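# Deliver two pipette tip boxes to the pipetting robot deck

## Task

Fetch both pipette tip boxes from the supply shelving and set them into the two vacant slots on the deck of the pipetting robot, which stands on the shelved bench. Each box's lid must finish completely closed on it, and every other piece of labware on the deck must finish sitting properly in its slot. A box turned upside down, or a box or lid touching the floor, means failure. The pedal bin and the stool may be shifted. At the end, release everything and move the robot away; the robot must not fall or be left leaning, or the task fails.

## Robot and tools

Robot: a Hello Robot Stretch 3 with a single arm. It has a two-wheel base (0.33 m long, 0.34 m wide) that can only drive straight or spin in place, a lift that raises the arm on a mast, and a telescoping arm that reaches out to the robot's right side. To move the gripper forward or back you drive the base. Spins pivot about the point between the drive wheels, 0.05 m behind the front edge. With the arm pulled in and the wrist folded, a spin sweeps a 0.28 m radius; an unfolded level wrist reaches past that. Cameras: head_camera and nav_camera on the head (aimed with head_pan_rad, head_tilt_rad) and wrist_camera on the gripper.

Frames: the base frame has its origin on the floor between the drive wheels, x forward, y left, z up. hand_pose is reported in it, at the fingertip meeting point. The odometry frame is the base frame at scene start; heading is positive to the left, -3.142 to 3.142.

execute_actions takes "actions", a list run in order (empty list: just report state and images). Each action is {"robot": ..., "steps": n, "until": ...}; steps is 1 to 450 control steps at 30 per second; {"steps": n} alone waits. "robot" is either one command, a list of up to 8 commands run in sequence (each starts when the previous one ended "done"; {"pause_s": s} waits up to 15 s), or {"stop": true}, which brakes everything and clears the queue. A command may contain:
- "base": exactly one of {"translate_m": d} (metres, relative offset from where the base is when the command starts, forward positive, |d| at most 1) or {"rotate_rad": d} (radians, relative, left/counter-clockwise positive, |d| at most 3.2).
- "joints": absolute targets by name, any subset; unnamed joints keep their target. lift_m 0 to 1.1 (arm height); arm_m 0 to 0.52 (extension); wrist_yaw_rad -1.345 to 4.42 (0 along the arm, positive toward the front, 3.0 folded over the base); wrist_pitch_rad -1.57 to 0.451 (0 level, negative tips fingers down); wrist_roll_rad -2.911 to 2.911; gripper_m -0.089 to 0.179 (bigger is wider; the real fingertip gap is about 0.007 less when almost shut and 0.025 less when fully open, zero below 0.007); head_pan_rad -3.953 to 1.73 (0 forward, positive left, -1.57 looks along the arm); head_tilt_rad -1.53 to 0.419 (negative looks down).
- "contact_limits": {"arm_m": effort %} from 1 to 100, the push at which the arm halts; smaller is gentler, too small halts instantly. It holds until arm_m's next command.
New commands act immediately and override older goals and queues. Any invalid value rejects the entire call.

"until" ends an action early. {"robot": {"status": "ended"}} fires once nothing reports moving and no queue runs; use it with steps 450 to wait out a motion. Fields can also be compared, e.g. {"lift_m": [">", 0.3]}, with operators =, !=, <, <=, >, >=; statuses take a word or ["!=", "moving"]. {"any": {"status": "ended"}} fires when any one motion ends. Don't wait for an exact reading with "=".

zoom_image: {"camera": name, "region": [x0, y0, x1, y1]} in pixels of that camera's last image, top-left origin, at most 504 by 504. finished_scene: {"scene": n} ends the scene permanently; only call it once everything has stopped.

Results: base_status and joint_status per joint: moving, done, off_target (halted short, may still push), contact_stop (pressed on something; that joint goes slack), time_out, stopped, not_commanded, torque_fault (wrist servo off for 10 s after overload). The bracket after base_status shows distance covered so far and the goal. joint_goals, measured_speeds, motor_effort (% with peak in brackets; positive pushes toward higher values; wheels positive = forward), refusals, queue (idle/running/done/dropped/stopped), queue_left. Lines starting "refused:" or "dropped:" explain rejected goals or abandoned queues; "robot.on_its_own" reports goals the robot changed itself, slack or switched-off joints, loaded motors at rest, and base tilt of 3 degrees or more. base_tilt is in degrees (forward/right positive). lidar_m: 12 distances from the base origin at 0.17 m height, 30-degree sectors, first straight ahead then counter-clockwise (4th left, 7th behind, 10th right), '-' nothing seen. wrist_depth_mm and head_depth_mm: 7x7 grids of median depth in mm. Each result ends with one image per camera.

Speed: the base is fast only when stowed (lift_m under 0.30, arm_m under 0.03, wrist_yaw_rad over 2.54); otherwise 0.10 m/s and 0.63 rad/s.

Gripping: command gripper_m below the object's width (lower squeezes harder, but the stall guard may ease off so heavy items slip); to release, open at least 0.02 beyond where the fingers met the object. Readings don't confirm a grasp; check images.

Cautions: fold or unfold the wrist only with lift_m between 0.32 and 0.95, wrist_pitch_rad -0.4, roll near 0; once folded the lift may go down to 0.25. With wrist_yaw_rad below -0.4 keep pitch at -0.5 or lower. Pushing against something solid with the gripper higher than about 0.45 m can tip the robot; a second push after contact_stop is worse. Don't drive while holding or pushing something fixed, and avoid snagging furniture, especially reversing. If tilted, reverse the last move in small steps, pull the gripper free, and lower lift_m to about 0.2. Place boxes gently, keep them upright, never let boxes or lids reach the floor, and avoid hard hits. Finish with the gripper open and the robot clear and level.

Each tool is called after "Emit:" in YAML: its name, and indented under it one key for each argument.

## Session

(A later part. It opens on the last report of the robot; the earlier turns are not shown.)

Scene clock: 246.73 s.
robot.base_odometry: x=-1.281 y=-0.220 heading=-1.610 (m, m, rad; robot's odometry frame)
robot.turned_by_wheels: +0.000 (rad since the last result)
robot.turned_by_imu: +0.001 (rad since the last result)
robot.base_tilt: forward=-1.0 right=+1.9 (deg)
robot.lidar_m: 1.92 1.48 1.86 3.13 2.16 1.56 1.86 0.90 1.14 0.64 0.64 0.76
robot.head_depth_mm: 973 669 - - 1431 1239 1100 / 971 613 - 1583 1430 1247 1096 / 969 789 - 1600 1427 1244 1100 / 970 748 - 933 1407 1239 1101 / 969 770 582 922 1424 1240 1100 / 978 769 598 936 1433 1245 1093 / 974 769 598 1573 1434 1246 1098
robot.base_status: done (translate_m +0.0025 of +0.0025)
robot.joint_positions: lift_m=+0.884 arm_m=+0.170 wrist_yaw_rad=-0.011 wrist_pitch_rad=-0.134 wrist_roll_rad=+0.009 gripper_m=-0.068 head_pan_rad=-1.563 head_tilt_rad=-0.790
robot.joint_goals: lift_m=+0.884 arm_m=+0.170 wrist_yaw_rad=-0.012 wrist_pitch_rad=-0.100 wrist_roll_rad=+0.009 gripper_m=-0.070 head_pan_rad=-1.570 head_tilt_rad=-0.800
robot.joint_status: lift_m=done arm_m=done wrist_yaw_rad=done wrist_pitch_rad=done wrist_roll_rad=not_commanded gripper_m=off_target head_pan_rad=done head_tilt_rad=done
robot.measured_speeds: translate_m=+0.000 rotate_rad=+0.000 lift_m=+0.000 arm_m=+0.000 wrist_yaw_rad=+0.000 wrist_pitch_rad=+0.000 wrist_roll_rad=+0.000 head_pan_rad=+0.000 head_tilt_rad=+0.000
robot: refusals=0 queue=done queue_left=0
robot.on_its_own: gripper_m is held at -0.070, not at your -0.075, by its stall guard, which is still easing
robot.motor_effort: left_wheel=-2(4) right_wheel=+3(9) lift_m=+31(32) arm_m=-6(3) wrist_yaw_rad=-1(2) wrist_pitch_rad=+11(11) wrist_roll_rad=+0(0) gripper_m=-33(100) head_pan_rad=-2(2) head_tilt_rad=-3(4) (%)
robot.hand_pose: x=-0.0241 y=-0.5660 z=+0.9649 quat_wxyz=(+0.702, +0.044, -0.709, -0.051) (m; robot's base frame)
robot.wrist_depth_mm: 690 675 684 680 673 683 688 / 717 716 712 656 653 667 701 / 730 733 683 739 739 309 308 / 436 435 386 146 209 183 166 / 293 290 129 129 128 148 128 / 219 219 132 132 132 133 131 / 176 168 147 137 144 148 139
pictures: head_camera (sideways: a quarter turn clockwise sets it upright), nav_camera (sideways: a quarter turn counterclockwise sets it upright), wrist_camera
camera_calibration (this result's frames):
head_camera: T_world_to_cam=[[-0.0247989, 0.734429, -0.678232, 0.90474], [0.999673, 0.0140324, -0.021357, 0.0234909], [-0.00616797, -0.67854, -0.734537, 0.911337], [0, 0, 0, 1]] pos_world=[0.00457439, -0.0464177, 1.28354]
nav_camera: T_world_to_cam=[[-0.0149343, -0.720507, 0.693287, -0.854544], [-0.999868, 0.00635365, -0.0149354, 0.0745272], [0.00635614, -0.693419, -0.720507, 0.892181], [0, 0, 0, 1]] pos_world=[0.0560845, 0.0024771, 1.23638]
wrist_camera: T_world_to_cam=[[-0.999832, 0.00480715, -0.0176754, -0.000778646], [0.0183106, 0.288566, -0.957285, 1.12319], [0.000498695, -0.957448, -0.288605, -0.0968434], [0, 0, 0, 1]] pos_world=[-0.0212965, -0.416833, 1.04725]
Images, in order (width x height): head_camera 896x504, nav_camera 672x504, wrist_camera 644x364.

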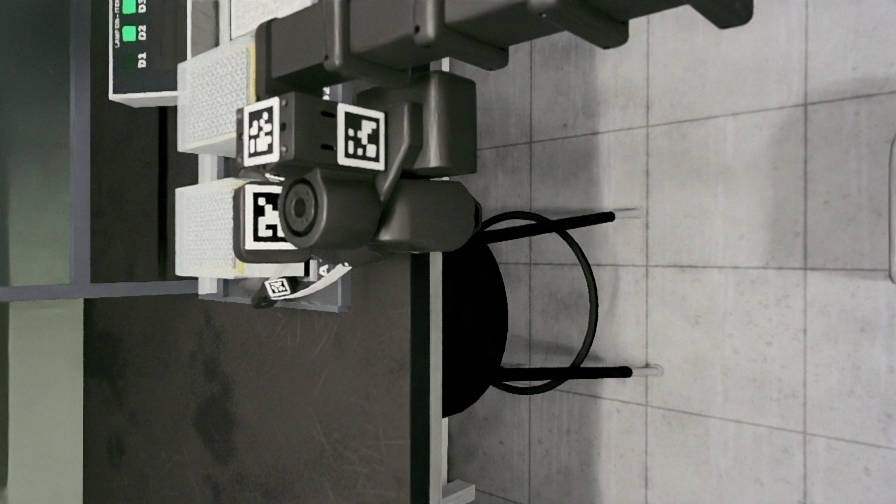

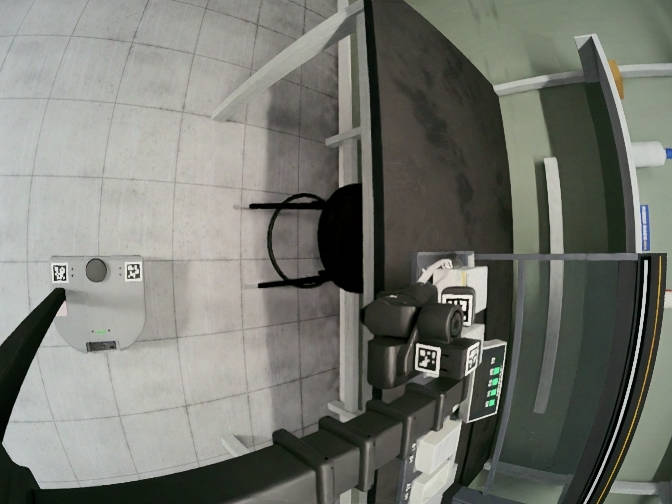

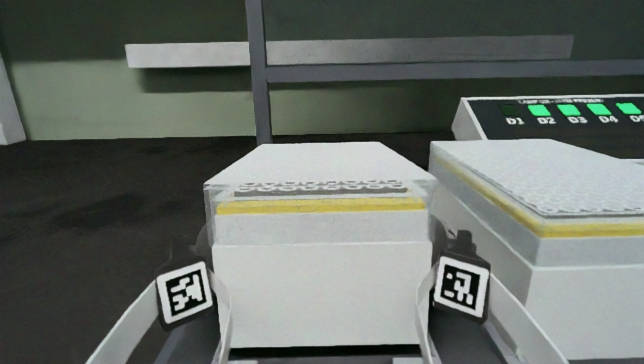

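Emit:
execute_actions:
  actions:
    - {"robot": {"joints": {"gripper_m": 0.04}}, "steps": 60, "until": {"robot": {"gripper_m_status": ["!=", "moving"]}}}
    - {"robot": {"joints": {"lift_m": 0.873}}, "steps": 100, "until": {"robot": {"lift_m_status": ["!=", "moving"]}}}

Scene clock: 251.07 s.
robot.base_odometry: x=-1.281 y=-0.220 heading=-1.610 (m, m, rad; robot's odometry frame)
robot.turned_by_wheels: +0.000 (rad since the last result)
robot.turned_by_imu: +0.001 (rad since the last result)
robot.base_tilt: forward=-1.0 right=+1.9 (deg)
robot.lidar_m: 1.91 1.48 1.87 3.13 2.15 1.55 1.86 0.90 1.14 0.64 0.64 0.76
robot.head_depth_mm: 973 672 593 - 1433 1240 1100 / 972 611 - - 1435 1248 1102 / 975 772 - - 1429 1246 1100 / 970 692 565 939 1402 1237 1097 / 970 768 581 922 1437 1235 1097 / 982 771 600 933 1433 1239 1097 / 972 769 599 1564 1430 1247 1096
robot.base_status: done (translate_m +0.0025 of +0.0025)
robot.joint_positions: lift_m=+0.873 arm_m=+0.170 wrist_yaw_rad=-0.011 wrist_pitch_rad=-0.124 wrist_roll_rad=+0.009 gripper_m=+0.041 head_pan_rad=-1.563 head_tilt_rad=-0.790
robot.joint_goals: lift_m=+0.873 arm_m=+0.170 wrist_yaw_rad=-0.012 wrist_pitch_rad=-0.100 wrist_roll_rad=+0.009 gripper_m=+0.040 head_pan_rad=-1.570 head_tilt_rad=-0.800
robot.joint_status: lift_m=done arm_m=done wrist_yaw_rad=done wrist_pitch_rad=done wrist_roll_rad=not_commanded gripper_m=done head_pan_rad=done head_tilt_rad=done
robot.measured_speeds: translate_m=+0.000 rotate_rad=+0.000 lift_m=+0.000 arm_m=+0.000 wrist_yaw_rad=+0.000 wrist_pitch_rad=+0.000 wrist_roll_rad=+0.000 head_pan_rad=+0.000 head_tilt_rad=+0.000
robot: refusals=0 queue=done queue_left=0
robot.motor_effort: left_wheel=-2(2) right_wheel=+3(4) lift_m=+28(32) arm_m=+1(6) wrist_yaw_rad=-1(1) wrist_pitch_rad=+7(10) wrist_roll_rad=+0(0) gripper_m=-20(60) head_pan_rad=-2(3) head_tilt_rad=-4(4) (%)
robot.hand_pose: x=-0.0243 y=-0.5661 z=+0.9565 quat_wxyz=(+0.703, +0.040, -0.709, -0.048) (m; robot's base frame)
robot.wrist_depth_mm: 695 683 685 688 689 681 700 / 720 717 723 731 717 336 334 / 735 733 679 736 735 305 298 / 425 418 339 142 208 161 142 / 279 275 127 128 127 147 127 / 208 207 132 133 132 134 132 / 165 152 137 137 137 139 136
pictures: head_camera (sideways: a quarter turn clockwise sets it upright), nav_camera (sideways: a quarter turn counterclockwise sets it upright), wrist_camera
camera_calibration (this result's frames):
head_camera: T_world_to_cam=[[-0.0247989, 0.734429, -0.678232, 0.90474], [0.999673, 0.0140324, -0.021357, 0.0234909], [-0.00616797, -0.67854, -0.734537, 0.911337], [0, 0, 0, 1]] pos_world=[0.00457439, -0.0464177, 1.28354]
nav_camera: T_world_to_cam=[[-0.0149343, -0.720507, 0.693287, -0.854544], [-0.999868, 0.00635365, -0.0149354, 0.0745272], [0.00635614, -0.693419, -0.720507, 0.892181], [0, 0, 0, 1]] pos_world=[0.0560845, 0.0024771, 1.23638]
wrist_camera: T_world_to_cam=[[-0.99983, 0.00549637, -0.0176184, -0.000813931], [0.0184523, 0.279142, -0.960073, 1.11249], [-0.000358882, -0.960234, -0.279196, -0.109981], [0, 0, 0, 1]] pos_world=[-0.0213813, -0.416146, 1.03735]
Images, in order (width x height): head_camera 896x504, nav_camera 672x504, wrist_camera 644x364.

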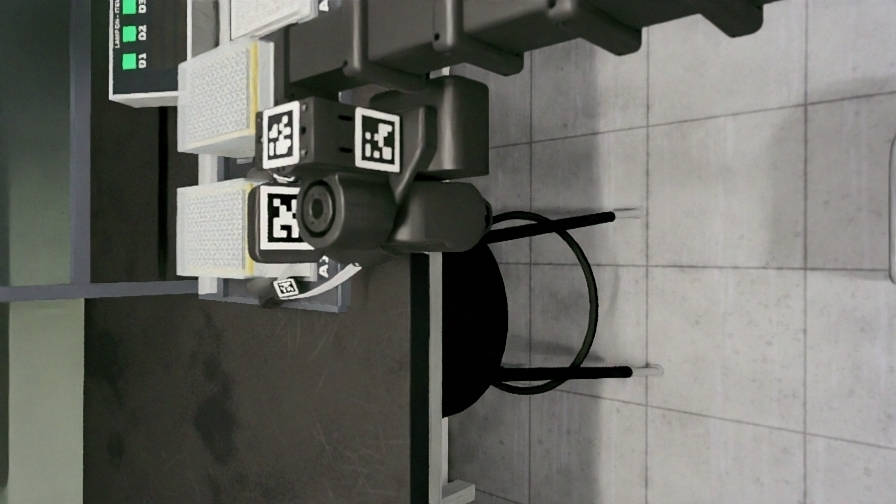

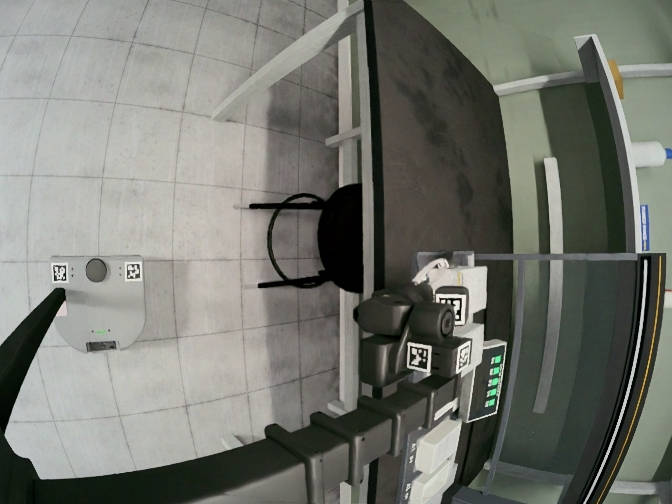

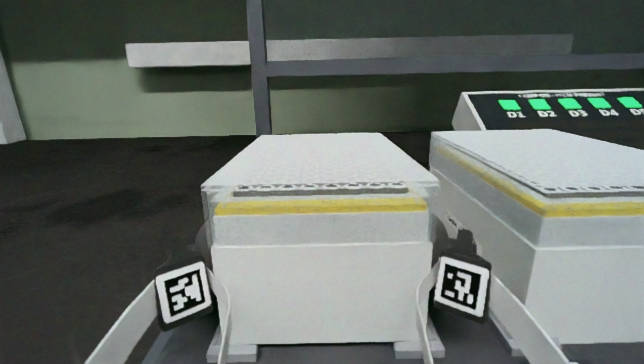

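D1 is lit. Release and retract.

Emit:
execute_actions:
  actions:
    - {"robot": [{"joints": {"gripper_m": 0.12}}, {"joints": {"lift_m": 0.879}}, {"joints": {"arm_m": 0.0}}], "steps": 300, "until": {"robot": {"status": "ended"}}}

Scene clock: 257.40 s.
robot.base_odometry: x=-1.281 y=-0.220 heading=-1.610 (m, m, rad; robot's odometry frame)
robot.turned_by_wheels: +0.000 (rad since the last result)
robot.turned_by_imu: +0.001 (rad since the last result)
robot.base_tilt: forward=-1.0 right=+2.0 (deg)
robot.lidar_m: 1.92 1.48 1.86 3.13 2.15 1.56 1.86 0.90 1.14 0.64 0.64 0.76
robot.head_depth_mm: 973 671 563 1573 - - 1072 / 973 614 564 1601 - - 1075 / 967 774 564 532 - - 1099 / 970 688 563 533 1376 1243 1102 / 967 769 597 935 1427 1245 1099 / 979 767 599 934 1431 1233 1095 / 976 766 597 1560 1438 1241 1097
robot.base_status: done (translate_m +0.0025 of +0.0025)
robot.joint_positions: lift_m=+0.879 arm_m=+0.000 wrist_yaw_rad=-0.011 wrist_pitch_rad=-0.124 wrist_roll_rad=+0.009 gripper_m=+0.120 head_pan_rad=-1.563 head_tilt_rad=-0.790
robot.joint_goals: lift_m=+0.879 arm_m=+0.000 wrist_yaw_rad=-0.012 wrist_pitch_rad=-0.100 wrist_roll_rad=+0.009 gripper_m=+0.120 head_pan_rad=-1.570 head_tilt_rad=-0.800
robot.joint_status: lift_m=done arm_m=done wrist_yaw_rad=done wrist_pitch_rad=done wrist_roll_rad=not_commanded gripper_m=done head_pan_rad=done head_tilt_rad=done
robot.measured_speeds: translate_m=+0.000 rotate_rad=+0.000 lift_m=+0.000 arm_m=+0.000 wrist_yaw_rad=+0.000 wrist_pitch_rad=+0.000 wrist_roll_rad=+0.000 head_pan_rad=+0.000 head_tilt_rad=+0.000
robot: refusals=0 queue=done queue_left=0
robot.motor_effort: left_wheel=-1(2) right_wheel=+3(3) lift_m=+45(48) arm_m=-6(5) wrist_yaw_rad=-1(5) wrist_pitch_rad=+8(7) wrist_roll_rad=+0(0) gripper_m=+0(86) head_pan_rad=-2(2) head_tilt_rad=-3(4) (%)
robot.hand_pose: x=-0.0243 y=-0.3966 z=+0.9619 quat_wxyz=(+0.703, +0.040, -0.709, -0.048) (m; robot's base frame)
robot.wrist_depth_mm: 824 855 824 842 842 808 840 / 856 887 888 804 842 806 859 / 874 903 842 334 406 448 466 / 446 434 426 294 298 295 321 / 292 288 276 263 262 265 263 / 217 227 213 211 210 218 205 / 198 249 200 200 248 248 250
pictures: head_camera (sideways: a quarter turn clockwise sets it upright), nav_camera (sideways: a quarter turn counterclockwise sets it upright), wrist_camera
camera_calibration (this result's frames):
head_camera: T_world_to_cam=[[-0.0247983, 0.734434, -0.678227, 0.904733], [0.999673, 0.0140317, -0.021357, 0.0234909], [-0.00616857, -0.678535, -0.734542, 0.911343], [0, 0, 0, 1]] pos_world=[0.00457435, -0.0464176, 1.28354]
nav_camera: T_world_to_cam=[[-0.0149349, -0.720511, 0.693282, -0.854538], [-0.999868, 0.00635458, -0.0149353, 0.074527], [0.00635552, -0.693414, -0.720511, 0.892187], [0, 0, 0, 1]] pos_world=[0.0560845, 0.00247748, 1.23638]
wrist_camera: T_world_to_cam=[[-0.999831, 0.00533015, -0.0176172, -0.00167634], [0.0184048, 0.279145, -0.960073, 1.07033], [-0.000199576, -0.960234, -0.279196, 0.0543288], [0, 0, 0, 1]] pos_world=[-0.0213644, -0.2466, 1.04273]
Images, in order (width x height): head_camera 896x504, nav_camera 672x504, wrist_camera 644x364.

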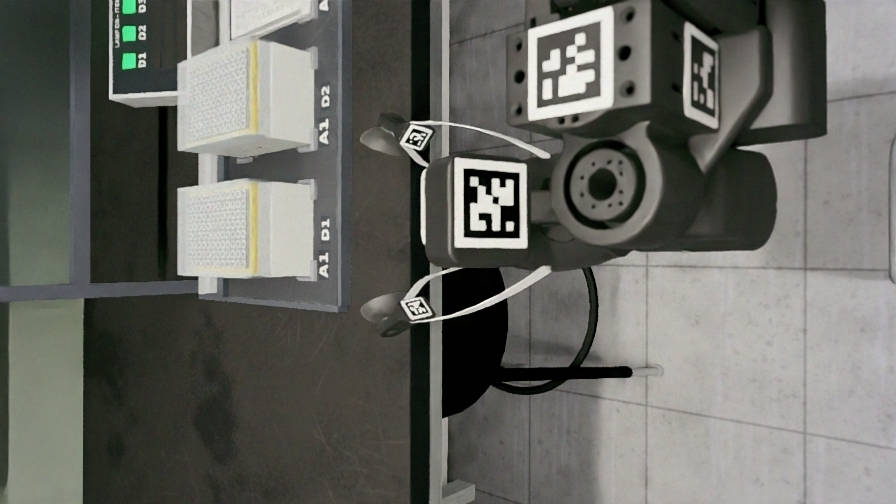

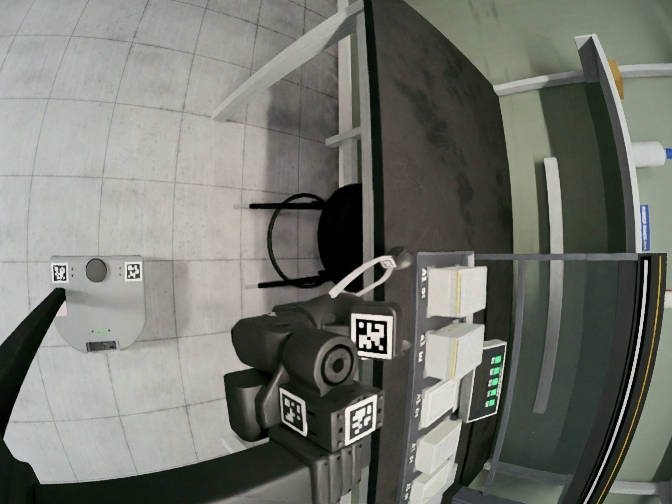

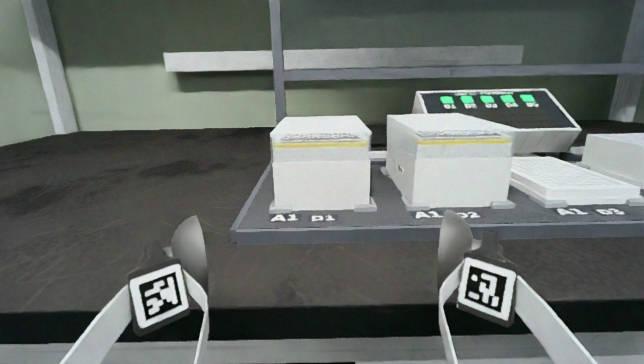

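Emit:
finished_scene:
  scene: 2

The scene is finished: the task was done.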